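# Seat ringed plate onto block pin and post

## Task

Place the plate with the orange ring so it lies flat on the block, fitted down over the post, with the block's pin passing through the plate's pin hole (the one of its five small holes that differs from the other four). It only counts if the plate stays seated without the robot holding it; finish by opening the gripper and moving the arm away.

## Robot and tools

Robot: two Franka FR3 arms, left_arm and right_arm, each with a 7-joint arm and a Robotiq 2F-140 parallel gripper. Each carries one wrist camera: cam_left_wrist and cam_right_wrist, each 504x504 pixels, returned in that order.

Frame: every position in results uses one shared scene frame. Origin sits on the table surface midway between the arms; +z is up, +x reaches out over the table, and left_arm is on the +y side. The names left/right are labels, not image sides. Arm bases: left_arm at (-0.059, +0.297, 0) m, right_arm at (+0.046, -0.317, 0) m, both turned slightly about z. The reported hand position can be a little off, more so at full reach.

Gripper geometry: the fingers point along the gripper's +z and open/close along its y. end_effector_position is the spot between the closed pads. Closed fingertips extend about 33 mm past it, fully open ones about 9 mm. Closing pushes the tips roughly 24 mm farther out from the arm, so keep that much space above a surface before closing.

Tool execute_actions, argument actions: a list holding zero or one item. Empty list: no command, just returns the state. A wait: {"steps": N} with N up to 300, counted from the last result, reply time included. A motion: {"rows": [...], "steps": N} with up to 15 rows and N up to 15 (default 15); each step lasts 1/30 s, one row per step, the final row held for the remaining steps. Optional pictures (true/false) chooses whether images come back. A refused call moves nothing.

Each row is a single list of 20 numbers covering both arms, always all 20 even if one arm is idle: left_arm's 7 joint targets, then its gripper position, force_limit, speed; then the same 10 for right_arm. Joint targets are absolute angles in radians (the same values printed under Joint positions), not offsets. Joint order and stated ranges: waist -2.744 to 2.744, shoulder -1.784 to 1.784, upper arm roll -2.901 to 2.901, elbow -3.042 to -0.152, forearm roll -2.807 to 2.807, wrist pitch 0.544 to 4.517, wrist roll -3.016 to 3.016. A target more than 0.018 rad beyond a range end (and beyond the current angle) gets the call refused; a target past the real end is clipped there and may produce "joint sent to its limit" (possibly referring to an earlier motion).

Gripper numbers, each in [-1, 1], absolute commands: position +1 = fully open (140 mm), about -0.8 = pads touching, -1 = close until blocked. force_limit: about 14 N at -1, 60 N at 0, 107 N at +1. speed: about 30 mm/s at -1, 140 at 0, 250 at +1. To leave a gripper unchanged, resend its previous three values; 0 is a real command.

Motion limits: each step the sent target stays within a fixed lead of the measured angle (0.248 rad for the first four joints, 0.677 forearm roll, 0.715 wrist pitch, 1.54 wrist roll), and targets are scaled back if they would move the hand more than 70 mm from where it is. Far targets therefore take several calls. Between calls the arms keep heading to the last row sent, until they settle or a step is HELD.

Result lines: a state line per arm with end_effector_position (m) and end_effector_quat_wxyz; Joint positions and Joint velocities, one block per arm (rad, rad/s); object_status: 0 moving, 1 blocked while opening, 2 blocked while closing (a grasp), 3 reached target or pads met (thin items may still be held); position_measured in counts, 3 open to 230 pads met, not linear. "joint command not followed" means a clearance check altered joint targets; HELD marks steps where the row was not (fully) sent. MOTOR HOT warns of heating under load; OVER-TEMPERATURE FAULT means brakes are on until cooled.

Grasping: send position -1, then confirm object_status 2. Stopped fingers stay put until the position value changes by 0.01 or more, or the object slips. To squeeze harder while at status 2, raise force_limit and switch position between -1 and -0.98.

zoom_image: camera (cam_left_wrist or cam_right_wrist) and region [x0, y0, x1, y1] in pixels of that camera's latest image, top-left origin, at most 504x504; gives a closer view. read_manual: optional section "licences"; only returns licence text. finished_scene: scene = number of the scene being ended; irreversible, reports success. Replying without a tool call ends everything.

Cautions: a joint contact torque at its load limit (85 N m for the first four joints, 11 N m for the wrist three) or an outside force of 85 N on an arm, tool or load (weight included) stops that arm for 10 s. Avoid arm-to-arm contact, hard pushes, slams, drops and slips, and never knock anything off the table. Expect occasional brief tugs on a held part or nudges to loose objects. Moving briskly and smoothly, with little effort, is preferred; time spent replying also counts while the robot moves.

Each tool is called after "Emit:" as name(argument=value, ...), one argument or row to a line, values as JSON.

## Session

Emit:
execute_actions(
  actions=[],
)

Scene clock: 0.00 s of 5100.00 s.
left_arm: end_effector_position=(+0.6481, +0.1180, +0.2967) position_measured=3 object_status=3 end_effector_quat_wxyz=(+0.001, +0.968, +0.250, -0.009) | right_arm: end_effector_position=(+0.3226, -0.4268, +0.3761) position_measured=3 object_status=3 end_effector_quat_wxyz=(-0.067, +0.995, +0.069, -0.016)
Joint positions: left_arm=[-0.276  0.693  0.113 -0.854 -0.082  1.528 -2.294] | right_arm=[-0.08  -0.726 -0.137 -2.309  0.017  1.5   -2.087]
Joint velocities: left_arm=[-0.001 -0.    -0.002 -0.001  0.001  0.    -0.   ] | right_arm=[-0.001  0.001  0.002  0.001 -0.     0.    -0.002]

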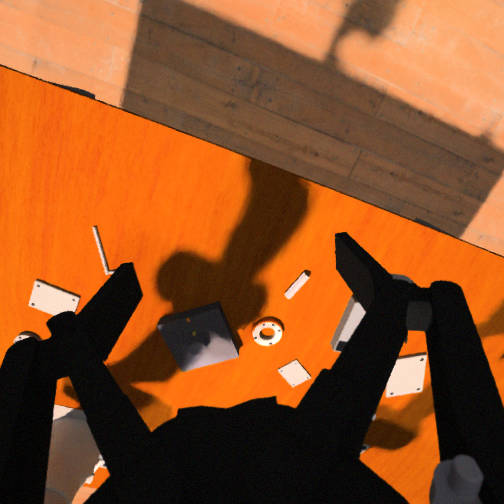

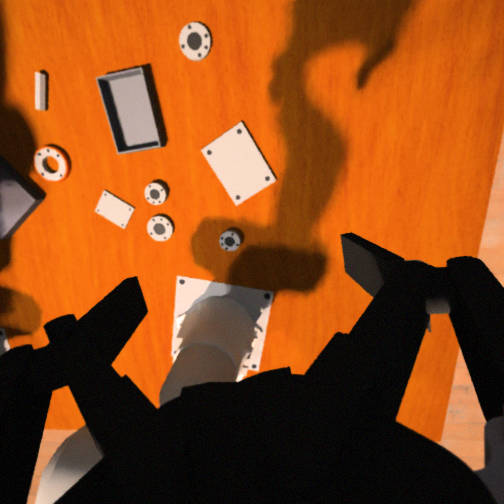

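Emit:
execute_actions(
  actions=[
    {"rows":[[-0.57,0.026,0,-2.089,0,2.115,-2.17,1,0,0,-0.5,-0.726,-0.137,-2.309,0.017,1.5,-2.087,1,0,0]]},
  ],
  pictures=false,
)

Emit:
execute_actions(
  actions=[
    {"steps":60},
  ],
)

Scene clock: 9.80 s of 5100.00 s.
left_arm: end_effector_position=(+0.5705, -0.0823, +0.3998) position_measured=3 object_status=3 end_effector_quat_wxyz=(+0.091, +0.986, +0.072, +0.116) | right_arm: end_effector_position=(+0.2542, -0.5300, +0.3760) position_measured=3 object_status=3 end_effector_quat_wxyz=(-0.070, +0.988, -0.140, -0.001)
Joint positions: left_arm=[-0.524  0.298  0.018 -1.309 -0.024  1.903 -2.246] | right_arm=[-0.497 -0.726 -0.139 -2.309  0.018  1.5   -2.087]
Joint velocities: left_arm=[-0.435 -1.461 -0.192 -1.537  0.101  0.754  0.147] | right_arm=[-0.009  0.001  0.011  0.001 -0.    -0.001 -0.   ]
Steps of this call (steps 1 to 90: nothing new was sent; then 6.30 s passed at rest; steps 91 to 105: all 15 steps of this action). Readings (joint positions | what the end effector reports):
91: left_arm=[-0.281 0.681 0.111 -0.875 -0.077 1.550 -2.292] | right_arm=[-0.130 -0.725 -0.123 -2.310 0.020 1.500 -2.087] | left_arm position_measured=3 object_status=3 | right_arm position_measured=3 object_status=3
92: left_arm=[-0.292 0.666 0.107 -0.898 -0.072 1.575 -2.289] | right_arm=[-0.199 -0.724 -0.122 -2.311 0.020 1.500 -2.087] | left_arm position_measured=3 object_status=3 | right_arm position_measured=3 object_status=3
94: left_arm=[-0.324 0.631 0.095 -0.940 -0.064 1.622 -2.284] | right_arm=[-0.341 -0.724 -0.129 -2.310 0.020 1.500 -2.087] | left_arm position_measured=3 object_status=3 | right_arm position_measured=3 object_status=3
98: left_arm=[-0.401 0.547 0.067 -1.033 -0.050 1.715 -2.274] | right_arm=[-0.476 -0.725 -0.144 -2.309 0.018 1.500 -2.087] | left_arm position_measured=3 object_status=3 | right_arm position_measured=3 object_status=3
105: the state above

Scene clock: 11.80 s of 5100.00 s.
left_arm: end_effector_position=(+0.3934, -0.0130, +0.1987) position_measured=3 object_status=3 end_effector_quat_wxyz=(-0.001, +1.000, +0.004, -0.003) | right_arm: end_effector_position=(+0.2542, -0.5301, +0.3760) position_measured=3 object_status=3 end_effector_quat_wxyz=(-0.070, +0.988, -0.140, -0.001)
Joint positions: left_arm=[-0.572  0.028 -0.002 -2.089 -0.002  2.112 -2.177] | right_arm=[-0.498 -0.726 -0.138 -2.309  0.018  1.5   -2.087]
Joint velocities: left_arm=[-0.     0.     0.001 -0.     0.001  0.     0.   ] | right_arm=[ 0.001 -0.    -0.    -0.001  0.     0.    -0.   ]
Steps of this call (steps 1 to 45: the robot went on to your last target; steps 46 to 60: nothing new was sent). Readings (joint positions | what the end effector reports):
1: left_arm=[-0.538 0.242 0.012 -1.372 -0.020 1.932 -2.240] | right_arm=[-0.498 -0.726 -0.139 -2.309 0.018 1.500 -2.087] | left_arm position_measured=3 object_status=3 | right_arm position_measured=3 object_status=3
2: left_arm=[-0.550 0.176 0.006 -1.448 -0.016 1.965 -2.234] | right_arm=[-0.498 -0.726 -0.139 -2.309 0.018 1.500 -2.087] | left_arm position_measured=3 object_status=3 | right_arm position_measured=3 object_status=3
4: left_arm=[-0.567 0.066 -0.002 -1.587 -0.010 2.017 -2.222] | right_arm=[-0.498 -0.726 -0.139 -2.309 0.018 1.500 -2.087] | left_arm position_measured=3 object_status=3 | right_arm position_measured=3 object_status=3
8: left_arm=[-0.572 0.021 -0.005 -1.752 -0.007 2.053 -2.213] | right_arm=[-0.498 -0.726 -0.138 -2.309 0.018 1.500 -2.087] | left_arm position_measured=3 object_status=3 | right_arm position_measured=3 object_status=3
60: the state above
All arms were judged still, so your last target was given up. Only a new action makes them travel on or press farther. Fingers that are still opening or closing keep moving.

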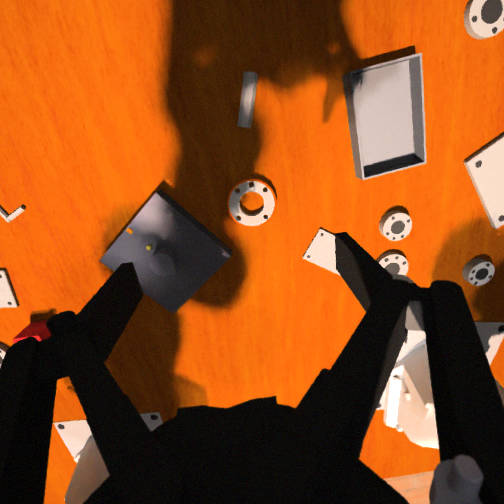

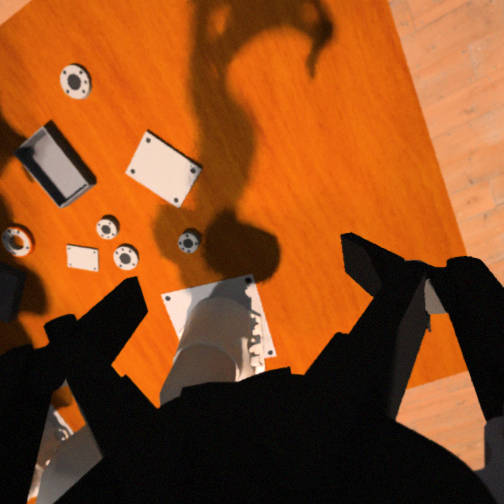

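Emit:
execute_actions(
  actions=[
    {"rows":[[-0.613,0.234,0,-2.152,0,2.386,-2.21,1,0,0,-0.5,-0.726,-0.137,-2.309,0.017,1.5,-2.087,1,0,0]]},
  ],
  pictures=false,
)

Emit:
execute_actions(
  actions=[
    {"steps":20},
  ],
)

Emit:
zoom_image(
  camera="cam_left_wrist",
  region=[40,120,340,380],
)

Scene clock: 17.23 s of 5100.00 s.
left_arm: end_effector_position=(+0.3870, -0.0339, +0.0755) position_measured=3 object_status=3 end_effector_quat_wxyz=(-0.008, +1.000, -0.005, -0.012) | right_arm: end_effector_position=(+0.2542, -0.5301, +0.3760) position_measured=3 object_status=3 end_effector_quat_wxyz=(-0.070, +0.988, -0.140, -0.001)
Joint positions: left_arm=[-0.611  0.237 -0.001 -2.154 -0.002  2.363 -2.197] | right_arm=[-0.498 -0.726 -0.138 -2.309  0.018  1.5   -2.087]
Joint velocities: left_arm=[-0.    -0.023  0.001  0.022  0.001  0.127 -0.024] | right_arm=[-0.001  0.    -0.001 -0.001  0.001 -0.001  0.   ]
Steps of this call (steps 1 to 90: nothing new was sent; then 1.93 s passed at rest; steps 91 to 105: all 15 steps of this action). Readings (joint positions | what the end effector reports):
91: left_arm=[-0.576 0.040 0.000 -2.089 -0.002 2.137 -2.178] | right_arm=[-0.498 -0.726 -0.138 -2.309 0.018 1.500 -2.087] | left_arm position_measured=3 object_status=3 | right_arm position_measured=3 object_status=3
92: left_arm=[-0.580 0.067 0.001 -2.092 -0.002 2.166 -2.179] | right_arm=[-0.498 -0.726 -0.138 -2.309 0.018 1.500 -2.087] | left_arm position_measured=3 object_status=3 | right_arm position_measured=3 object_status=3
94: left_arm=[-0.592 0.130 0.001 -2.111 -0.002 2.221 -2.182] | right_arm=[-0.498 -0.726 -0.138 -2.309 0.018 1.500 -2.087] | left_arm position_measured=3 object_status=3 | right_arm position_measured=3 object_status=3
98: left_arm=[-0.609 0.230 -0.000 -2.153 -0.002 2.306 -2.190] | right_arm=[-0.498 -0.726 -0.138 -2.309 0.018 1.500 -2.087] | left_arm position_measured=3 object_status=3 | right_arm position_measured=3 object_status=3
105: the state above

Scene clock: 17.90 s of 5100.00 s.
left_arm: end_effector_position=(+0.3927, -0.0381, +0.0781) position_measured=3 object_status=3 end_effector_quat_wxyz=(-0.001, +1.000, -0.002, -0.003) | right_arm: end_effector_position=(+0.2542, -0.5301, +0.3760) position_measured=3 object_status=3 end_effector_quat_wxyz=(-0.070, +0.988, -0.140, -0.001)
Joint positions: left_arm=[-0.611  0.236 -0.001 -2.153 -0.002  2.382 -2.203] | right_arm=[-0.498 -0.726 -0.138 -2.309  0.018  1.5   -2.087]
Joint velocities: left_arm=[ 0.     0.001  0.    -0.001  0.     0.001 -0.003] | right_arm=[ 0.002 -0.     0.     0.    -0.002 -0.001 -0.   ]
Steps of this call (steps 1 to 20: the robot went on to your last target). Readings (joint positions | what the end effector reports):
1: left_arm=[-0.611 0.236 -0.001 -2.153 -0.002 2.367 -2.198] | right_arm=[-0.498 -0.726 -0.138 -2.309 0.018 1.500 -2.087] | left_arm position_measured=3 object_status=3 | right_arm position_measured=3 object_status=3
2: left_arm=[-0.611 0.236 -0.001 -2.153 -0.002 2.370 -2.198] | right_arm=[-0.498 -0.726 -0.138 -2.309 0.018 1.500 -2.087] | left_arm position_measured=3 object_status=3 | right_arm position_measured=3 object_status=3
4: left_arm=[-0.611 0.236 -0.001 -2.153 -0.002 2.374 -2.199] | right_arm=[-0.498 -0.726 -0.138 -2.309 0.018 1.500 -2.087] | left_arm position_measured=3 object_status=3 | right_arm position_measured=3 object_status=3
8: left_arm=[-0.611 0.236 -0.001 -2.153 -0.002 2.379 -2.201] | right_arm=[-0.498 -0.726 -0.138 -2.309 0.018 1.500 -2.087] | left_arm position_measured=3 object_status=3 | right_arm position_measured=3 object_status=3
20: the state above

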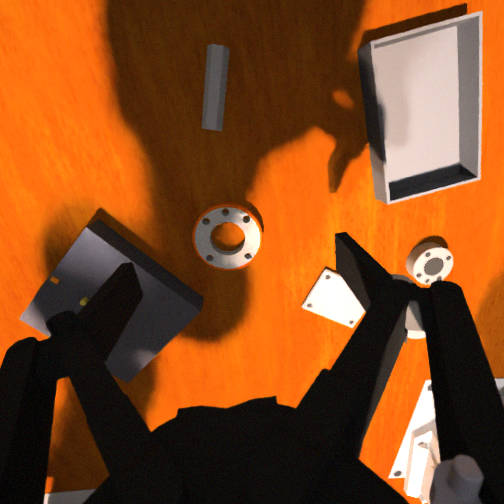

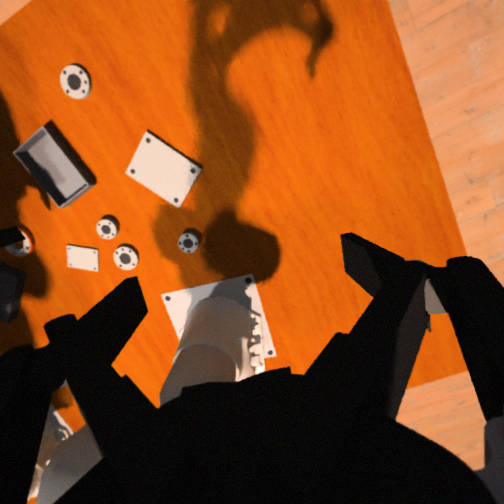

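Region (40, 120, 340, 380) of cam_left_wrist's 504x504 image, scaled by 1.680, with more detail than that image has; it fills the top 437 rows of this view, and the rest is white.

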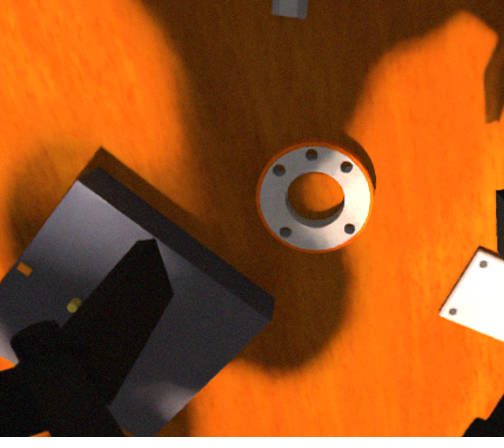

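Emit:
execute_actions(
  actions=[
    {"rows":[[-0.603,0.236,0,-2.16,0,2.4,-2.2,0.2,-0.3,0,-0.5,-0.726,-0.137,-2.309,0.017,1.5,-2.087,1,0,0],[-0.603,0.236,0,-2.16,0,2.4,-2.2,0.2,-0.3,0,-0.5,-0.726,-0.137,-2.309,0.017,1.5,-2.087,1,0,0],[-0.603,0.236,0,-2.16,0,2.4,-2.2,0.2,-0.3,0,-0.5,-0.726,-0.137,-2.309,0.017,1.5,-2.087,1,0,0],[-0.603,0.236,0,-2.16,0,2.4,-2.2,0.2,-0.3,0,-0.5,-0.726,-0.137,-2.309,0.017,1.5,-2.087,1,0,0],[-0.603,0.236,0,-2.16,0,2.4,-2.2,0.2,-0.3,0,-0.5,-0.726,-0.137,-2.309,0.017,1.5,-2.087,1,0,0],[-0.603,0.236,0,-2.16,0,2.4,-2.2,0.2,-0.3,0,-0.5,-0.726,-0.137,-2.309,0.017,1.5,-2.087,1,0,0],[-0.603,0.236,0,-2.16,0,2.4,-2.2,0.2,-0.3,0,-0.5,-0.726,-0.137,-2.309,0.017,1.5,-2.087,1,0,0],[-0.603,0.236,0,-2.16,0,2.4,-2.2,0.2,-0.3,0,-0.5,-0.726,-0.137,-2.309,0.017,1.5,-2.087,1,0,0],[-0.603,0.258,0,-2.179,0,2.437,-2.2,0.2,-0.3,0,-0.5,-0.726,-0.137,-2.309,0.017,1.5,-2.087,1,0,0]]},
  ],
  pictures=false,
)

Emit:
execute_actions(
  actions=[
    {"steps":15},
  ],
)

Scene clock: 27.17 s of 5100.00 s.
left_arm: end_effector_position=(+0.3894, -0.0316, +0.0595) position_measured=103 object_status=0 end_effector_quat_wxyz=(-0.003, +1.000, +0.001, -0.005) | right_arm: end_effector_position=(+0.2542, -0.5301, +0.3760) position_measured=3 object_status=3 end_effector_quat_wxyz=(-0.070, +0.988, -0.140, -0.001)
Joint positions: left_arm=[-0.605  0.257 -0.001 -2.178 -0.002  2.423 -2.204] | right_arm=[-0.498 -0.726 -0.138 -2.309  0.018  1.5   -2.087]
Joint velocities: left_arm=[-0.     0.024  0.    -0.022 -0.     0.055 -0.001] | right_arm=[ 0.    -0.     0.001  0.001  0.     0.     0.   ]
Steps of this call (steps 1 to 15: the robot went on to your last target; steps 16 to 90: nothing new was sent; then 5.77 s passed at rest; steps 91 to 105: all 15 steps of this action). Readings (joint positions | what the end effector reports):
91: left_arm=[-0.611 0.236 -0.001 -2.154 -0.002 2.385 -2.204] | right_arm=[-0.498 -0.726 -0.138 -2.309 0.018 1.500 -2.087] | left_arm position_measured=3 object_status=0 | right_arm position_measured=3 object_status=3
92: left_arm=[-0.609 0.236 -0.001 -2.155 -0.002 2.387 -2.204] | right_arm=[-0.498 -0.726 -0.138 -2.309 0.018 1.500 -2.087] | left_arm position_measured=9 object_status=0 | right_arm position_measured=3 object_status=3
94: left_arm=[-0.607 0.236 -0.001 -2.157 -0.002 2.390 -2.204] | right_arm=[-0.498 -0.726 -0.138 -2.309 0.018 1.500 -2.087] | left_arm position_measured=24 object_status=0 | right_arm position_measured=3 object_status=3
98: left_arm=[-0.605 0.236 -0.001 -2.158 -0.002 2.394 -2.204] | right_arm=[-0.498 -0.726 -0.138 -2.309 0.018 1.500 -2.087] | left_arm position_measured=55 object_status=0 | right_arm position_measured=3 object_status=3
105: the state above

Scene clock: 27.67 s of 5100.00 s.
left_arm: end_effector_position=(+0.3917, -0.0332, +0.0600) position_measured=104 object_status=3 end_effector_quat_wxyz=(-0.000, +1.000, +0.001, -0.002) | right_arm: end_effector_position=(+0.2542, -0.5301, +0.3760) position_measured=3 object_status=3 end_effector_quat_wxyz=(-0.070, +0.988, -0.140, -0.001)
Joint positions: left_arm=[-0.605  0.257 -0.001 -2.179 -0.002  2.433 -2.204] | right_arm=[-0.498 -0.726 -0.138 -2.309  0.018  1.5   -2.087]
Joint velocities: left_arm=[ 0.    -0.     0.001 -0.    -0.001  0.002  0.001] | right_arm=[-0.     0.001  0.001 -0.    -0.    -0.001  0.001]
Steps of this call (steps 1 to 15: the robot went on to your last target). Readings (joint positions | what the end effector reports):
1: left_arm=[-0.605 0.257 -0.001 -2.179 -0.002 2.425 -2.204] | right_arm=[-0.498 -0.726 -0.138 -2.309 0.018 1.500 -2.087] | left_arm position_measured=104 object_status=0 | right_arm position_measured=3 object_status=3
2: left_arm=[-0.605 0.257 -0.001 -2.179 -0.002 2.426 -2.204] | right_arm=[-0.498 -0.726 -0.138 -2.309 0.018 1.500 -2.087] | left_arm position_measured=104 object_status=0 | right_arm position_measured=3 object_status=3
4: left_arm=[-0.605 0.257 -0.001 -2.179 -0.002 2.429 -2.204] | right_arm=[-0.498 -0.726 -0.138 -2.309 0.018 1.500 -2.087] | left_arm position_measured=104 object_status=0 | right_arm position_measured=3 object_status=3
8: left_arm=[-0.605 0.257 -0.001 -2.179 -0.002 2.432 -2.204] | right_arm=[-0.498 -0.726 -0.138 -2.309 0.018 1.500 -2.087] | left_arm position_measured=104 object_status=3 | right_arm position_measured=3 object_status=3
15: the state above

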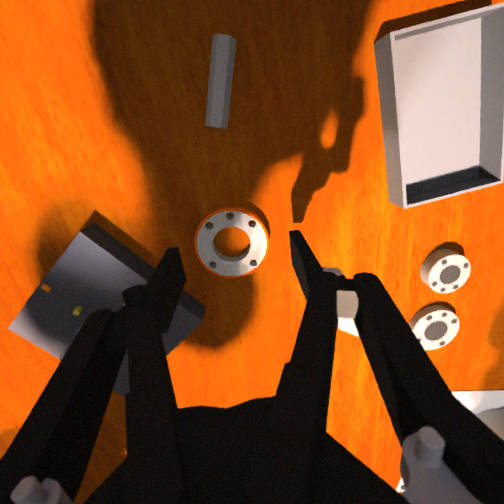

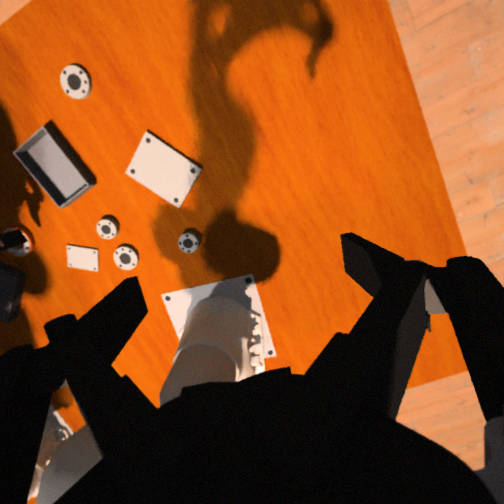

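Emit:
execute_actions(
  actions=[
    {"rows":[[-0.611,0.258,0,-2.214,0,2.494,-2.21,0.2,-0.3,0,-0.5,-0.726,-0.137,-2.309,0.017,1.5,-2.087,1,0,0],[-0.611,0.258,0,-2.214,0,2.494,-2.21,0.2,-0.3,0,-0.5,-0.726,-0.137,-2.309,0.017,1.5,-2.087,1,0,0],[-0.611,0.258,0,-2.214,0,2.494,-2.21,0.2,-0.3,0,-0.5,-0.726,-0.137,-2.309,0.017,1.5,-2.087,1,0,0],[-0.611,0.258,0,-2.214,0,2.494,-2.21,0.2,-0.3,0,-0.5,-0.726,-0.137,-2.309,0.017,1.5,-2.087,1,0,0],[-0.611,0.278,0,-2.214,0,2.494,-2.21,0.2,-0.3,0,-0.5,-0.726,-0.137,-2.309,0.017,1.5,-2.087,1,0,0]]},
  ],
)

Scene clock: 33.50 s of 5100.00 s.
left_arm: end_effector_position=(+0.3843, -0.0300, +0.0403) position_measured=104 object_status=3 end_effector_quat_wxyz=(-0.000, +1.000, -0.000, -0.002) | right_arm: end_effector_position=(+0.2542, -0.5301, +0.3760) position_measured=3 object_status=3 end_effector_quat_wxyz=(-0.070, +0.988, -0.140, -0.001)
Joint positions: left_arm=[-0.609  0.277 -0.001 -2.214 -0.002  2.487 -2.204] | right_arm=[-0.498 -0.726 -0.138 -2.309  0.018  1.5   -2.087]
Joint velocities: left_arm=[ 0.    -0.     0.    -0.001 -0.001  0.02  -0.001] | right_arm=[-0.001  0.     0.    -0.001 -0.    -0.    -0.001]
Steps of this call (steps 1 to 15: the robot went on to your last target; steps 16 to 90: nothing new was sent; then 2.33 s passed at rest; steps 91 to 105: all 15 steps of this action). Readings (joint positions | what the end effector reports):
91: left_arm=[-0.606 0.256 -0.001 -2.185 -0.002 2.444 -2.204] | right_arm=[-0.498 -0.726 -0.138 -2.309 0.018 1.500 -2.087] | left_arm position_measured=104 object_status=3 | right_arm position_measured=3 object_status=3
92: left_arm=[-0.606 0.256 -0.001 -2.194 -0.002 2.453 -2.204] | right_arm=[-0.498 -0.726 -0.138 -2.309 0.018 1.500 -2.087] | left_arm position_measured=104 object_status=3 | right_arm position_measured=3 object_status=3
94: left_arm=[-0.608 0.257 -0.001 -2.206 -0.002 2.465 -2.204] | right_arm=[-0.498 -0.726 -0.138 -2.309 0.018 1.500 -2.087] | left_arm position_measured=104 object_status=3 | right_arm position_measured=3 object_status=3
98: left_arm=[-0.609 0.272 -0.001 -2.212 -0.002 2.479 -2.204] | right_arm=[-0.498 -0.726 -0.138 -2.309 0.018 1.500 -2.087] | left_arm position_measured=104 object_status=3 | right_arm position_measured=3 object_status=3
105: the state above

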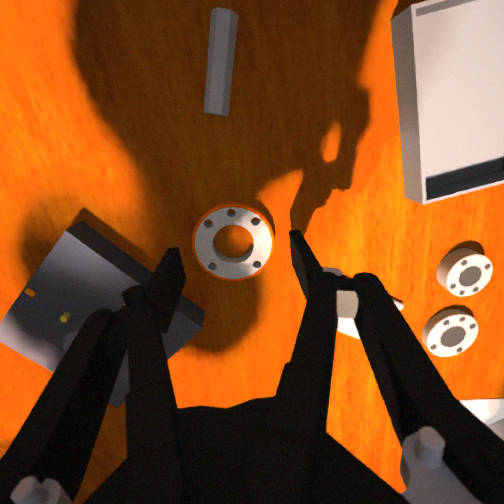

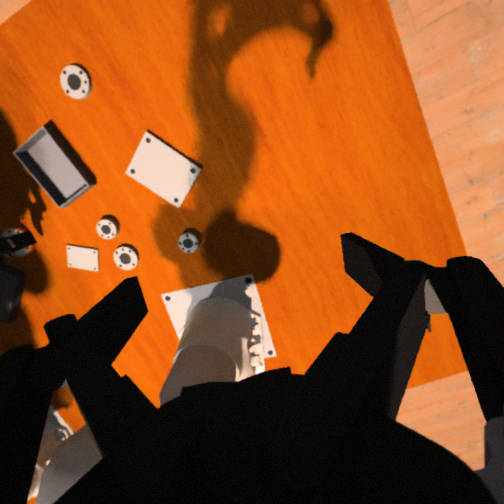

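Emit:
execute_actions(
  actions=[
    {"rows":[[-0.603,0.3,0,-2.196,0,2.496,-2.2,0.2,-0.3,0,-0.5,-0.726,-0.137,-2.309,0.017,1.5,-2.087,1,0,0]]},
  ],
  pictures=false,
)

Emit:
execute_actions(
  actions=[
    {"rows":[[-0.603,0.3,0,-2.196,0,2.496,-2.2,-1,-0.3,-0.3,-0.5,-0.726,-0.137,-2.309,0.017,1.5,-2.087,1,0,0]]},
  ],
)

Scene clock: 42.47 s of 5100.00 s.
left_arm: end_effector_position=(+0.3891, -0.0313, +0.0353) position_measured=104 object_status=3 end_effector_quat_wxyz=(-0.000, +1.000, +0.001, -0.001) | right_arm: end_effector_position=(+0.2542, -0.5301, +0.3760) position_measured=3 object_status=3 end_effector_quat_wxyz=(-0.070, +0.988, -0.140, -0.001)
Joint positions: left_arm=[-0.605  0.298 -0.001 -2.198 -0.002  2.493 -2.204] | right_arm=[-0.498 -0.726 -0.138 -2.309  0.018  1.5   -2.087]
Joint velocities: left_arm=[-0.001 -0.001 -0.     0.     0.001  0.001 -0.   ] | right_arm=[ 0.     0.    -0.    -0.     0.001  0.001 -0.001]
Steps of this call (steps 1 to 15: the robot went on to your last target; steps 16 to 90: nothing new was sent; then 5.47 s passed at rest; steps 91 to 105: all 15 steps of this action). Readings (joint positions | what the end effector reports):
91: left_arm=[-0.608 0.280 -0.001 -2.209 -0.002 2.491 -2.204] | right_arm=[-0.498 -0.726 -0.138 -2.309 0.018 1.500 -2.087] | left_arm position_measured=104 object_status=3 | right_arm position_measured=3 object_status=3
92: left_arm=[-0.607 0.286 -0.001 -2.204 -0.002 2.492 -2.204] | right_arm=[-0.498 -0.726 -0.138 -2.309 0.018 1.500 -2.087] | left_arm position_measured=104 object_status=3 | right_arm position_measured=3 object_status=3
94: left_arm=[-0.606 0.293 -0.001 -2.200 -0.002 2.492 -2.204] | right_arm=[-0.498 -0.726 -0.138 -2.309 0.018 1.500 -2.087] | left_arm position_measured=104 object_status=3 | right_arm position_measured=3 object_status=3
98: left_arm=[-0.605 0.298 -0.001 -2.199 -0.002 2.492 -2.204] | right_arm=[-0.498 -0.726 -0.138 -2.309 0.018 1.500 -2.087] | left_arm position_measured=104 object_status=3 | right_arm position_measured=3 object_status=3
105: the state above

Scene clock: 42.97 s of 5100.00 s.
left_arm: end_effector_position=(+0.3932, -0.0328, +0.0388) position_measured=184 object_status=0 end_effector_quat_wxyz=(+0.002, +1.000, +0.002, +0.003) | right_arm: end_effector_position=(+0.2542, -0.5301, +0.3760) position_measured=3 object_status=3 end_effector_quat_wxyz=(-0.070, +0.988, -0.140, -0.001)
Joint positions: left_arm=[-0.604  0.295 -0.    -2.193 -0.001  2.494 -2.204] | right_arm=[-0.498 -0.726 -0.138 -2.309  0.018  1.5   -2.087]
Joint velocities: left_arm=[ 0.    -0.006  0.001  0.006  0.003  0.005  0.002] | right_arm=[-0.001 -0.001 -0.001 -0.    -0.     0.    -0.001]
Steps of this call (steps 1 to 15: all 15 steps of this action). Readings (joint positions | what the end effector reports):
1: left_arm=[-0.605 0.298 -0.001 -2.197 -0.002 2.493 -2.204] | right_arm=[-0.498 -0.726 -0.138 -2.309 0.018 1.500 -2.087] | left_arm position_measured=104 object_status=0 | right_arm position_measured=3 object_status=3
2: left_arm=[-0.605 0.298 -0.001 -2.197 -0.002 2.493 -2.204] | right_arm=[-0.498 -0.726 -0.138 -2.309 0.018 1.500 -2.087] | left_arm position_measured=108 object_status=0 | right_arm position_measured=3 object_status=3
4: left_arm=[-0.605 0.298 -0.001 -2.197 -0.002 2.493 -2.204] | right_arm=[-0.498 -0.726 -0.138 -2.309 0.018 1.500 -2.087] | left_arm position_measured=120 object_status=0 | right_arm position_measured=3 object_status=3
8: left_arm=[-0.604 0.297 -0.001 -2.195 -0.001 2.493 -2.204] | right_arm=[-0.498 -0.726 -0.138 -2.309 0.018 1.500 -2.087] | left_arm position_measured=143 object_status=0 | right_arm position_measured=3 object_status=3
15: the state above

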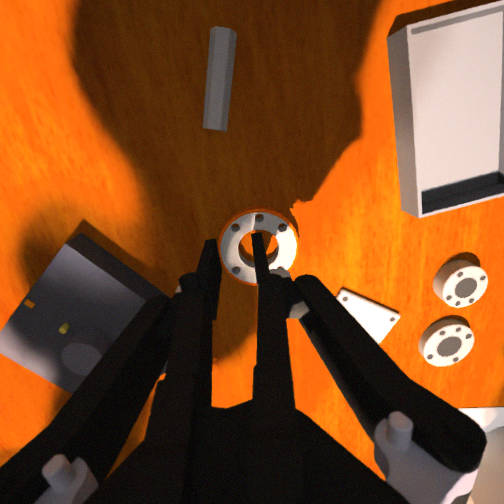

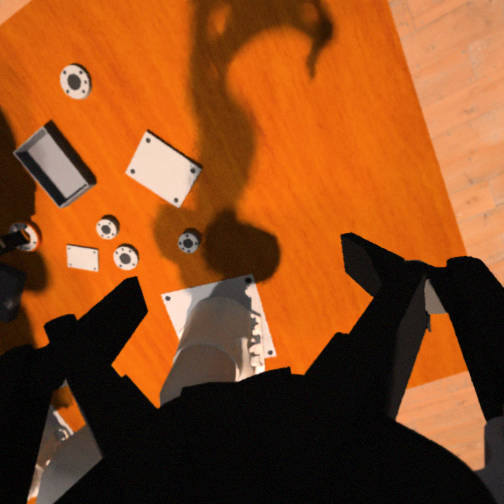

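Emit:
execute_actions(
  actions=[
    {"rows":[[-0.603,0.25,0,-2.196,0,2.446,-2.2,-0.4,-0.3,0,-0.5,-0.726,-0.137,-2.309,0.017,1.5,-2.087,1,0,0]],"steps":10},
  ],
  pictures=false,
)

Emit:
execute_actions(
  actions=[
    {"rows":[[-0.638,0.262,0,-2.16,0,2.422,-2.235,0.4,-0.3,0,-0.5,-0.726,-0.137,-2.309,0.017,1.5,-2.087,1,0,0]]},
  ],
  pictures=false,
)

Emit:
execute_actions(
  actions=[
    {"rows":[[-0.638,0.31,0,-2.16,0,2.47,-2.235,0.4,-0.3,0,-0.5,-0.726,-0.137,-2.309,0.017,1.5,-2.087,1,0,0]]},
  ],
)

Scene clock: 47.13 s of 5100.00 s.
left_arm: end_effector_position=(+0.3926, -0.0322, +0.0592) position_measured=179 object_status=0 end_effector_quat_wxyz=(+0.003, +1.000, +0.002, +0.004) | right_arm: end_effector_position=(+0.2542, -0.5301, +0.3760) position_measured=3 object_status=3 end_effector_quat_wxyz=(-0.070, +0.988, -0.140, -0.001)
Joint positions: left_arm=[-0.604  0.251 -0.    -2.195 -0.001  2.456 -2.204] | right_arm=[-0.498 -0.726 -0.138 -2.309  0.018  1.5   -2.087]
Joint velocities: left_arm=[-0.001 -0.001  0.001 -0.    -0.001 -0.043  0.001] | right_arm=[-0.    -0.002  0.001  0.001 -0.002 -0.     0.001]
Steps of this call (steps 1 to 15: the robot went on to your last target; steps 16 to 90: nothing new was sent; then 0.83 s passed at rest; steps 91 to 100: all 10 steps of this action). Readings (joint positions | what the end effector reports):
91: left_arm=[-0.604 0.289 -0.000 -2.195 -0.001 2.488 -2.204] | right_arm=[-0.498 -0.726 -0.138 -2.309 0.018 1.500 -2.087] | left_arm position_measured=232 object_status=0 | right_arm position_measured=3 object_status=3
92: left_arm=[-0.604 0.279 -0.000 -2.197 -0.001 2.480 -2.204] | right_arm=[-0.498 -0.726 -0.138 -2.309 0.018 1.500 -2.087] | left_arm position_measured=230 object_status=0 | right_arm position_measured=3 object_status=3
94: left_arm=[-0.604 0.262 -0.000 -2.196 -0.001 2.470 -2.204] | right_arm=[-0.498 -0.726 -0.138 -2.309 0.018 1.500 -2.087] | left_arm position_measured=211 object_status=0 | right_arm position_measured=3 object_status=3
98: left_arm=[-0.604 0.251 -0.000 -2.195 -0.001 2.460 -2.204] | right_arm=[-0.498 -0.726 -0.138 -2.309 0.018 1.500 -2.087] | left_arm position_measured=180 object_status=0 | right_arm position_measured=3 object_status=3
100: the state above

Scene clock: 47.63 s of 5100.00 s.
left_arm: end_effector_position=(+0.3868, -0.0514, +0.0652) position_measured=79 object_status=0 end_effector_quat_wxyz=(+0.002, +1.000, -0.005, +0.002) | right_arm: end_effector_position=(+0.2542, -0.5301, +0.3760) position_measured=3 object_status=3 end_effector_quat_wxyz=(-0.070, +0.988, -0.140, -0.001)
Joint positions: left_arm=[-0.637  0.259 -0.001 -2.161 -0.001  2.427 -2.224] | right_arm=[-0.498 -0.726 -0.138 -2.309  0.018  1.5   -2.087]
Joint velocities: left_arm=[-0.     0.001  0.    -0.     0.    -0.009 -0.016] | right_arm=[-0.001 -0.     0.001 -0.    -0.001  0.001  0.001]
Steps of this call (steps 1 to 15: all 15 steps of this action). Readings (joint positions | what the end effector reports):
1: left_arm=[-0.609 0.254 0.003 -2.188 -0.001 2.450 -2.206] | right_arm=[-0.498 -0.726 -0.138 -2.309 0.018 1.500 -2.087] | left_arm position_measured=179 object_status=0 | right_arm position_measured=3 object_status=3
2: left_arm=[-0.615 0.257 0.003 -2.179 -0.001 2.446 -2.208] | right_arm=[-0.498 -0.726 -0.138 -2.309 0.018 1.500 -2.087] | left_arm position_measured=173 object_status=0 | right_arm position_measured=3 object_status=3
4: left_arm=[-0.628 0.258 0.002 -2.169 -0.001 2.439 -2.212] | right_arm=[-0.498 -0.726 -0.138 -2.309 0.018 1.500 -2.087] | left_arm position_measured=158 object_status=0 | right_arm position_measured=3 object_status=3
8: left_arm=[-0.637 0.259 -0.001 -2.162 -0.001 2.432 -2.218] | right_arm=[-0.498 -0.726 -0.138 -2.309 0.018 1.500 -2.087] | left_arm position_measured=127 object_status=0 | right_arm position_measured=3 object_status=3
15: the state above

Scene clock: 48.13 s of 5100.00 s.
left_arm: end_effector_position=(+0.3851, -0.0501, +0.0401) position_measured=78 object_status=3 end_effector_quat_wxyz=(-0.002, +1.000, -0.003, -0.003) | right_arm: end_effector_position=(+0.2542, -0.5301, +0.3760) position_measured=3 object_status=3 end_effector_quat_wxyz=(-0.070, +0.988, -0.140, -0.001)
Joint positions: left_arm=[-0.637  0.31  -0.001 -2.161 -0.001  2.464 -2.228] | right_arm=[-0.498 -0.726 -0.138 -2.309  0.018  1.5   -2.087]
Joint velocities: left_arm=[-0.     0.001 -0.001  0.002  0.     0.014 -0.003] | right_arm=[ 0.     0.001 -0.001  0.001  0.    -0.001 -0.001]
Steps of this call (steps 1 to 15: all 15 steps of this action). Readings (joint positions | what the end effector reports):
1: left_arm=[-0.637 0.266 -0.001 -2.158 -0.001 2.434 -2.224] | right_arm=[-0.498 -0.726 -0.138 -2.309 0.018 1.500 -2.087] | left_arm position_measured=78 object_status=0 | right_arm position_measured=3 object_status=3
2: left_arm=[-0.637 0.277 -0.001 -2.156 -0.001 2.441 -2.225] | right_arm=[-0.498 -0.726 -0.138 -2.309 0.018 1.500 -2.087] | left_arm position_measured=78 object_status=0 | right_arm position_measured=3 object_status=3
4: left_arm=[-0.637 0.296 -0.001 -2.158 -0.001 2.449 -2.225] | right_arm=[-0.498 -0.726 -0.138 -2.309 0.018 1.500 -2.087] | left_arm position_measured=78 object_status=0 | right_arm position_measured=3 object_status=3
8: left_arm=[-0.637 0.310 -0.001 -2.161 -0.001 2.458 -2.227] | right_arm=[-0.498 -0.726 -0.138 -2.309 0.018 1.500 -2.087] | left_arm position_measured=78 object_status=3 | right_arm position_measured=3 object_status=3
15: the state above

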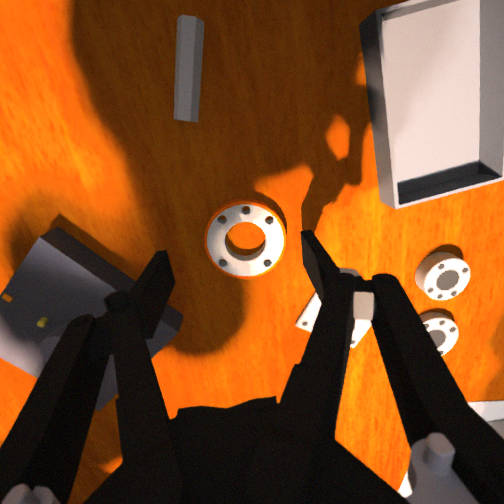

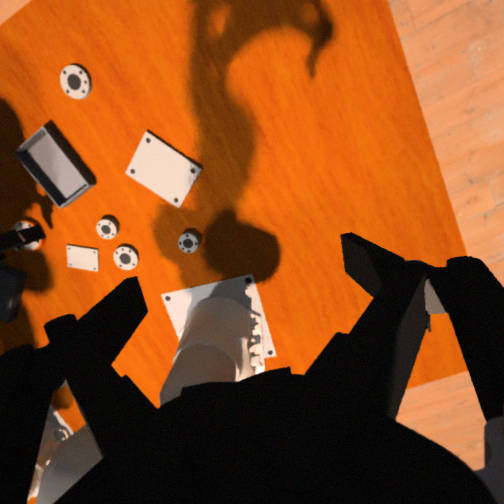

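Emit:
execute_actions(
  actions=[
    {"rows":[[-0.648,0.335,0,-2.12,0,2.455,-2.245,0.15,-0.3,-0.5,-0.5,-0.726,-0.137,-2.309,0.017,1.5,-2.087,1,0,0]]},
  ],
  pictures=false,
)

Emit:
execute_actions(
  actions=[
    {"rows":[[-0.648,0.354,0,-2.12,0,2.474,-2.245,0.15,-0.3,-0.5,-0.5,-0.726,-0.137,-2.309,0.017,1.5,-2.087,1,0,0]]},
  ],
)

Emit:
execute_actions(
  actions=[
    {"rows":[[-0.648,0.354,0,-2.12,0,2.474,-2.245,-0.3,-0.3,-0.5,-0.5,-0.726,-0.137,-2.309,0.017,1.5,-2.087,1,0,0]]},
  ],
)

Scene clock: 53.47 s of 5100.00 s.
left_arm: end_effector_position=(+0.3933, -0.0625, +0.0423) position_measured=110 object_status=3 end_effector_quat_wxyz=(+0.002, +1.000, -0.002, +0.002) | right_arm: end_effector_position=(+0.2542, -0.5301, +0.3760) position_measured=3 object_status=3 end_effector_quat_wxyz=(-0.070, +0.988, -0.140, -0.001)
Joint positions: left_arm=[-0.646  0.332  0.    -2.122 -0.001  2.459 -2.237] | right_arm=[-0.498 -0.726 -0.138 -2.309  0.018  1.5   -2.087]
Joint velocities: left_arm=[ 0.001  0.001  0.001  0.001  0.001 -0.003 -0.008] | right_arm=[-0.001  0.002  0.     0.     0.    -0.     0.002]
Steps of this call (steps 1 to 15: the robot went on to your last target; steps 16 to 90: nothing new was sent; then 1.83 s passed at rest; steps 91 to 105: all 15 steps of this action). Readings (joint positions | what the end effector reports):
91: left_arm=[-0.638 0.315 0.000 -2.153 -0.001 2.464 -2.230] | right_arm=[-0.498 -0.726 -0.138 -2.309 0.018 1.500 -2.087] | left_arm position_measured=78 object_status=0 | right_arm position_measured=3 object_status=3
92: left_arm=[-0.640 0.321 0.000 -2.142 -0.001 2.463 -2.231] | right_arm=[-0.498 -0.726 -0.138 -2.309 0.018 1.500 -2.087] | left_arm position_measured=82 object_status=0 | right_arm position_measured=3 object_status=3
94: left_arm=[-0.644 0.328 0.000 -2.130 -0.001 2.462 -2.232] | right_arm=[-0.498 -0.726 -0.138 -2.309 0.018 1.500 -2.087] | left_arm position_measured=91 object_status=0 | right_arm position_measured=3 object_status=3
98: left_arm=[-0.646 0.332 0.000 -2.123 -0.001 2.460 -2.234] | right_arm=[-0.498 -0.726 -0.138 -2.309 0.018 1.500 -2.087] | left_arm position_measured=109 object_status=0 | right_arm position_measured=3 object_status=3
105: the state above

Scene clock: 53.97 s of 5100.00 s.
left_arm: end_effector_position=(+0.3922, -0.0616, +0.0324) position_measured=110 object_status=3 end_effector_quat_wxyz=(-0.001, +1.000, -0.002, -0.001) | right_arm: end_effector_position=(+0.2542, -0.5301, +0.3760) position_measured=3 object_status=3 end_effector_quat_wxyz=(-0.070, +0.988, -0.140, -0.001)
Joint positions: left_arm=[-0.646  0.352  0.    -2.12  -0.001  2.47  -2.238] | right_arm=[-0.498 -0.726 -0.138 -2.309  0.018  1.5   -2.087]
Joint velocities: left_arm=[ 0.     0.001  0.001 -0.    -0.001  0.004 -0.002] | right_arm=[ 0.     0.    -0.     0.001 -0.001  0.     0.   ]
Steps of this call (steps 1 to 15: all 15 steps of this action). Readings (joint positions | what the end effector reports):
1: left_arm=[-0.646 0.335 0.000 -2.120 -0.001 2.461 -2.237] | right_arm=[-0.498 -0.726 -0.138 -2.309 0.018 1.500 -2.087] | left_arm position_measured=110 object_status=3 | right_arm position_measured=3 object_status=3
2: left_arm=[-0.646 0.339 0.000 -2.119 -0.001 2.463 -2.237] | right_arm=[-0.498 -0.726 -0.138 -2.309 0.018 1.500 -2.087] | left_arm position_measured=110 object_status=3 | right_arm position_measured=3 object_status=3
4: left_arm=[-0.646 0.347 0.000 -2.120 -0.001 2.466 -2.237] | right_arm=[-0.498 -0.726 -0.138 -2.309 0.018 1.500 -2.087] | left_arm position_measured=110 object_status=3 | right_arm position_measured=3 object_status=3
8: left_arm=[-0.646 0.352 0.000 -2.120 -0.001 2.468 -2.238] | right_arm=[-0.498 -0.726 -0.138 -2.309 0.018 1.500 -2.087] | left_arm position_measured=110 object_status=3 | right_arm position_measured=3 object_status=3
15: the state above

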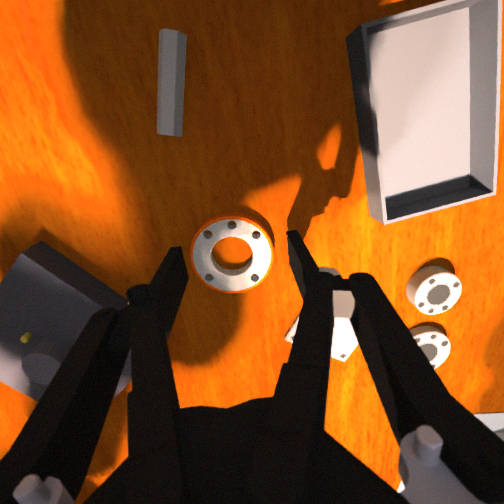

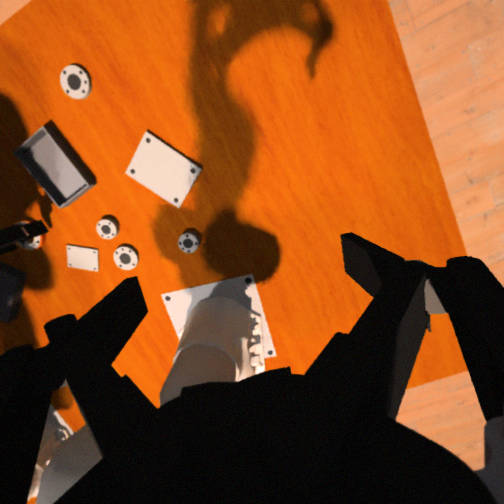

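Scene clock: 54.47 s of 5100.00 s.
left_arm: end_effector_position=(+0.3927, -0.0620, +0.0328) position_measured=139 object_status=2 end_effector_quat_wxyz=(-0.000, +1.000, -0.001, -0.000) | right_arm: end_effector_position=(+0.2542, -0.5301, +0.3760) position_measured=3 object_status=3 end_effector_quat_wxyz=(-0.070, +0.988, -0.140, -0.001)
Joint positions: left_arm=[-0.646  0.352  0.    -2.12  -0.001  2.471 -2.239] | right_arm=[-0.498 -0.726 -0.138 -2.309  0.018  1.5   -2.087]
Joint velocities: left_arm=[-0.001  0.     0.002 -0.     0.001 -0.001  0.001] | right_arm=[ 0.001  0.002  0.     0.    -0.     0.    -0.001]
Steps of this call (steps 1 to 15: all 15 steps of this action). Readings (joint positions | what the end effector reports):
1: left_arm=[-0.646 0.352 0.000 -2.120 -0.001 2.470 -2.238] | right_arm=[-0.498 -0.726 -0.138 -2.309 0.018 1.500 -2.087] | left_arm position_measured=110 object_status=0 | right_arm position_measured=3 object_status=3
2: left_arm=[-0.646 0.352 0.000 -2.120 -0.001 2.470 -2.238] | right_arm=[-0.498 -0.726 -0.138 -2.309 0.018 1.500 -2.087] | left_arm position_measured=113 object_status=0 | right_arm position_measured=3 object_status=3
4: left_arm=[-0.646 0.352 0.000 -2.120 -0.001 2.470 -2.238] | right_arm=[-0.498 -0.726 -0.138 -2.309 0.018 1.500 -2.087] | left_arm position_measured=123 object_status=0 | right_arm position_measured=3 object_status=3
8: left_arm=[-0.646 0.352 0.000 -2.120 -0.001 2.471 -2.238] | right_arm=[-0.498 -0.726 -0.138 -2.309 0.018 1.500 -2.087] | left_arm position_measured=139 object_status=0 | right_arm position_measured=3 object_status=3
15: the state above

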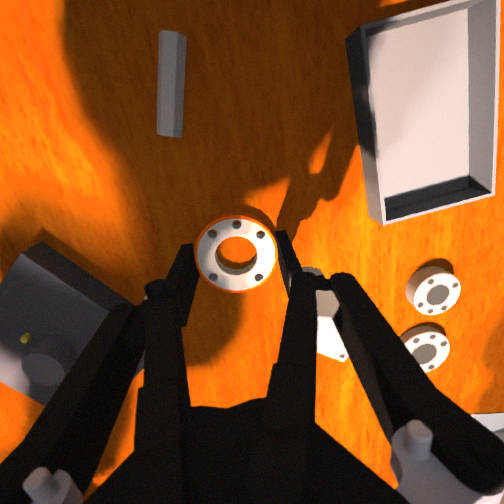

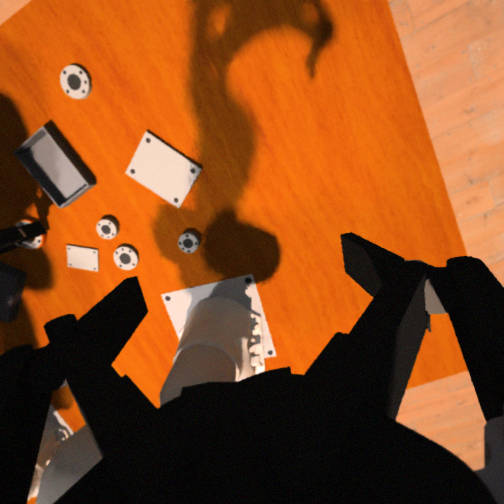

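Emit:
execute_actions(
  actions=[
    {"rows":[[-0.648,0.15,0,-2.16,0,2.31,-2.245,-1,-0.3,-0.5,-0.5,-0.726,-0.137,-2.309,0.017,1.5,-2.087,1,0,0]]},
  ],
  pictures=false,
)

Emit:
execute_actions(
  actions=[
    {"rows":[[-0.477,-0.144,0,-2.519,0,2.375,-2.77,-1,-0.3,-0.5,-0.5,-0.726,-0.137,-2.309,0.017,1.5,-2.087,1,0,0]]},
  ],
  pictures=false,
)

Emit:
execute_actions(
  actions=[
    {"steps":25},
  ],
)

Emit:
zoom_image(
  camera="cam_left_wrist",
  region=[140,140,340,340],
)

Scene clock: 62.60 s of 5100.00 s.
left_arm: end_effector_position=(+0.3797, -0.0519, +0.1191) position_measured=139 object_status=2 end_effector_quat_wxyz=(+0.005, +1.000, -0.001, +0.006) | right_arm: end_effector_position=(+0.2542, -0.5301, +0.3760) position_measured=3 object_status=3 end_effector_quat_wxyz=(-0.070, +0.988, -0.140, -0.001)
Joint positions: left_arm=[-0.646  0.149  0.    -2.159 -0.001  2.322 -2.239] | right_arm=[-0.498 -0.726 -0.138 -2.309  0.018  1.5   -2.087]
Joint velocities: left_arm=[-0.     0.009  0.    -0.015  0.001 -0.061 -0.001] | right_arm=[ 0.     0.    -0.002 -0.    -0.     0.001  0.002]
Steps of this call (steps 1 to 15: the robot went on to your last target; steps 16 to 90: nothing new was sent; then 4.63 s passed at rest; steps 91 to 105: all 15 steps of this action). Readings (joint positions | what the end effector reports):
91: left_arm=[-0.646 0.334 0.000 -2.133 -0.001 2.451 -2.239] | right_arm=[-0.498 -0.726 -0.138 -2.309 0.018 1.500 -2.087] | left_arm position_measured=139 object_status=0 | right_arm position_measured=3 object_status=3
92: left_arm=[-0.646 0.296 0.000 -2.151 -0.001 2.426 -2.239] | right_arm=[-0.498 -0.726 -0.138 -2.309 0.018 1.500 -2.087] | left_arm position_measured=139 object_status=0 | right_arm position_measured=3 object_status=3
94: left_arm=[-0.646 0.217 0.000 -2.158 -0.001 2.387 -2.239] | right_arm=[-0.498 -0.726 -0.138 -2.309 0.018 1.500 -2.087] | left_arm position_measured=139 object_status=0 | right_arm position_measured=3 object_status=3
98: left_arm=[-0.646 0.148 0.000 -2.150 -0.001 2.351 -2.239] | right_arm=[-0.498 -0.726 -0.138 -2.309 0.018 1.500 -2.087] | left_arm position_measured=139 object_status=2 | right_arm position_measured=3 object_status=3
105: the state above

Scene clock: 63.10 s of 5100.00 s.
left_arm: end_effector_position=(+0.3332, +0.0820, +0.1179) position_measured=139 object_status=2 end_effector_quat_wxyz=(-0.003, +0.959, +0.282, -0.004) | right_arm: end_effector_position=(+0.2542, -0.5301, +0.3760) position_measured=3 object_status=3 end_effector_quat_wxyz=(-0.070, +0.988, -0.140, -0.001)
Joint positions: left_arm=[-0.478 -0.14   0.003 -2.517 -0.     2.367 -2.644] | right_arm=[-0.498 -0.726 -0.138 -2.309  0.018  1.5   -2.087]
Joint velocities: left_arm=[ 0.    -0.014 -0.008 -0.013 -0.     0.028 -0.396] | right_arm=[-0.    -0.001 -0.    -0.    -0.     0.001 -0.001]
Steps of this call (steps 1 to 15: all 15 steps of this action). Readings (joint positions | what the end effector reports):
1: left_arm=[-0.629 0.123 -0.011 -2.196 -0.000 2.331 -2.267] | right_arm=[-0.498 -0.726 -0.138 -2.309 0.018 1.500 -2.087] | left_arm position_measured=139 object_status=2 | right_arm position_measured=3 object_status=3
2: left_arm=[-0.606 0.078 -0.014 -2.248 -0.000 2.334 -2.299] | right_arm=[-0.498 -0.726 -0.138 -2.309 0.018 1.500 -2.087] | left_arm position_measured=139 object_status=2 | right_arm position_measured=3 object_status=3
4: left_arm=[-0.554 -0.016 -0.009 -2.352 -0.000 2.344 -2.366] | right_arm=[-0.498 -0.726 -0.138 -2.309 0.018 1.500 -2.087] | left_arm position_measured=139 object_status=2 | right_arm position_measured=3 object_status=3
8: left_arm=[-0.484 -0.123 0.007 -2.487 -0.000 2.357 -2.506] | right_arm=[-0.498 -0.726 -0.138 -2.309 0.018 1.500 -2.087] | left_arm position_measured=139 object_status=2 | right_arm position_measured=3 object_status=3
15: the state above

Scene clock: 63.93 s of 5100.00 s.
left_arm: end_effector_position=(+0.3341, +0.0812, +0.1184) position_measured=139 object_status=2 end_effector_quat_wxyz=(-0.002, +0.942, +0.335, -0.002) | right_arm: end_effector_position=(+0.2542, -0.5301, +0.3760) position_measured=3 object_status=3 end_effector_quat_wxyz=(-0.070, +0.988, -0.140, -0.001)
Joint positions: left_arm=[-0.478 -0.141  0.002 -2.518 -0.     2.371 -2.756] | right_arm=[-0.498 -0.726 -0.138 -2.309  0.018  1.5   -2.087]
Joint velocities: left_arm=[ 0.     0.001 -0.     0.001 -0.001  0.    -0.023] | right_arm=[-0.    -0.    -0.    -0.    -0.     0.     0.001]
Steps of this call (steps 1 to 25: the robot went on to your last target). Readings (joint positions | what the end effector reports):
1: left_arm=[-0.478 -0.140 0.002 -2.518 -0.000 2.368 -2.657] | right_arm=[-0.498 -0.726 -0.138 -2.309 0.018 1.500 -2.087] | left_arm position_measured=139 object_status=2 | right_arm position_measured=3 object_status=3
2: left_arm=[-0.478 -0.141 0.002 -2.518 -0.000 2.368 -2.668] | right_arm=[-0.498 -0.726 -0.138 -2.309 0.018 1.500 -2.087] | left_arm position_measured=139 object_status=2 | right_arm position_measured=3 object_status=3
4: left_arm=[-0.478 -0.141 0.002 -2.518 -0.000 2.369 -2.687] | right_arm=[-0.498 -0.726 -0.138 -2.309 0.018 1.500 -2.087] | left_arm position_measured=139 object_status=2 | right_arm position_measured=3 object_status=3
8: left_arm=[-0.478 -0.141 0.002 -2.518 -0.000 2.370 -2.714] | right_arm=[-0.498 -0.726 -0.138 -2.309 0.018 1.500 -2.087] | left_arm position_measured=139 object_status=2 | right_arm position_measured=3 object_status=3
25: the state above

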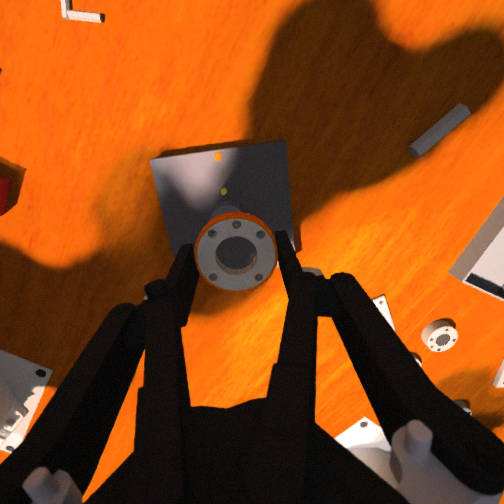

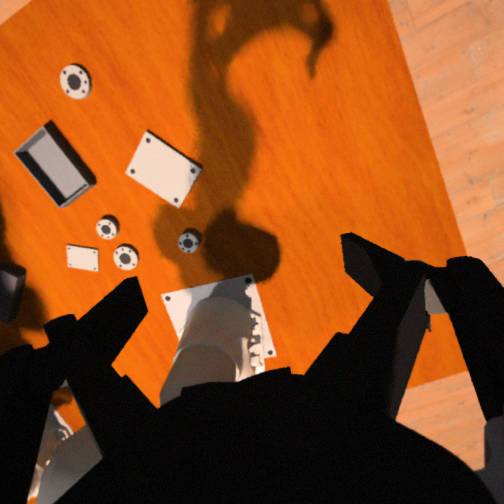

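Region (140, 140, 340, 340) of cam_left_wrist's 504x504 image, scaled by 2.520, with more detail than that image has.

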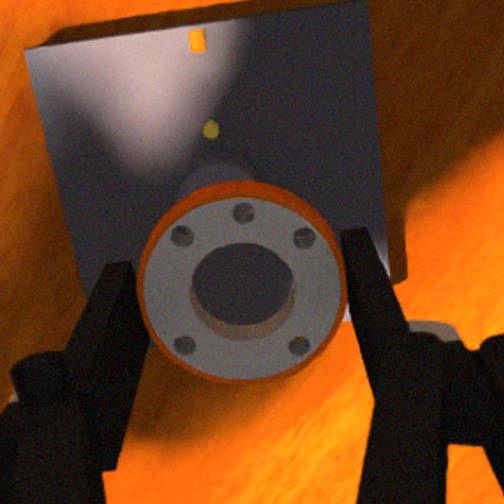

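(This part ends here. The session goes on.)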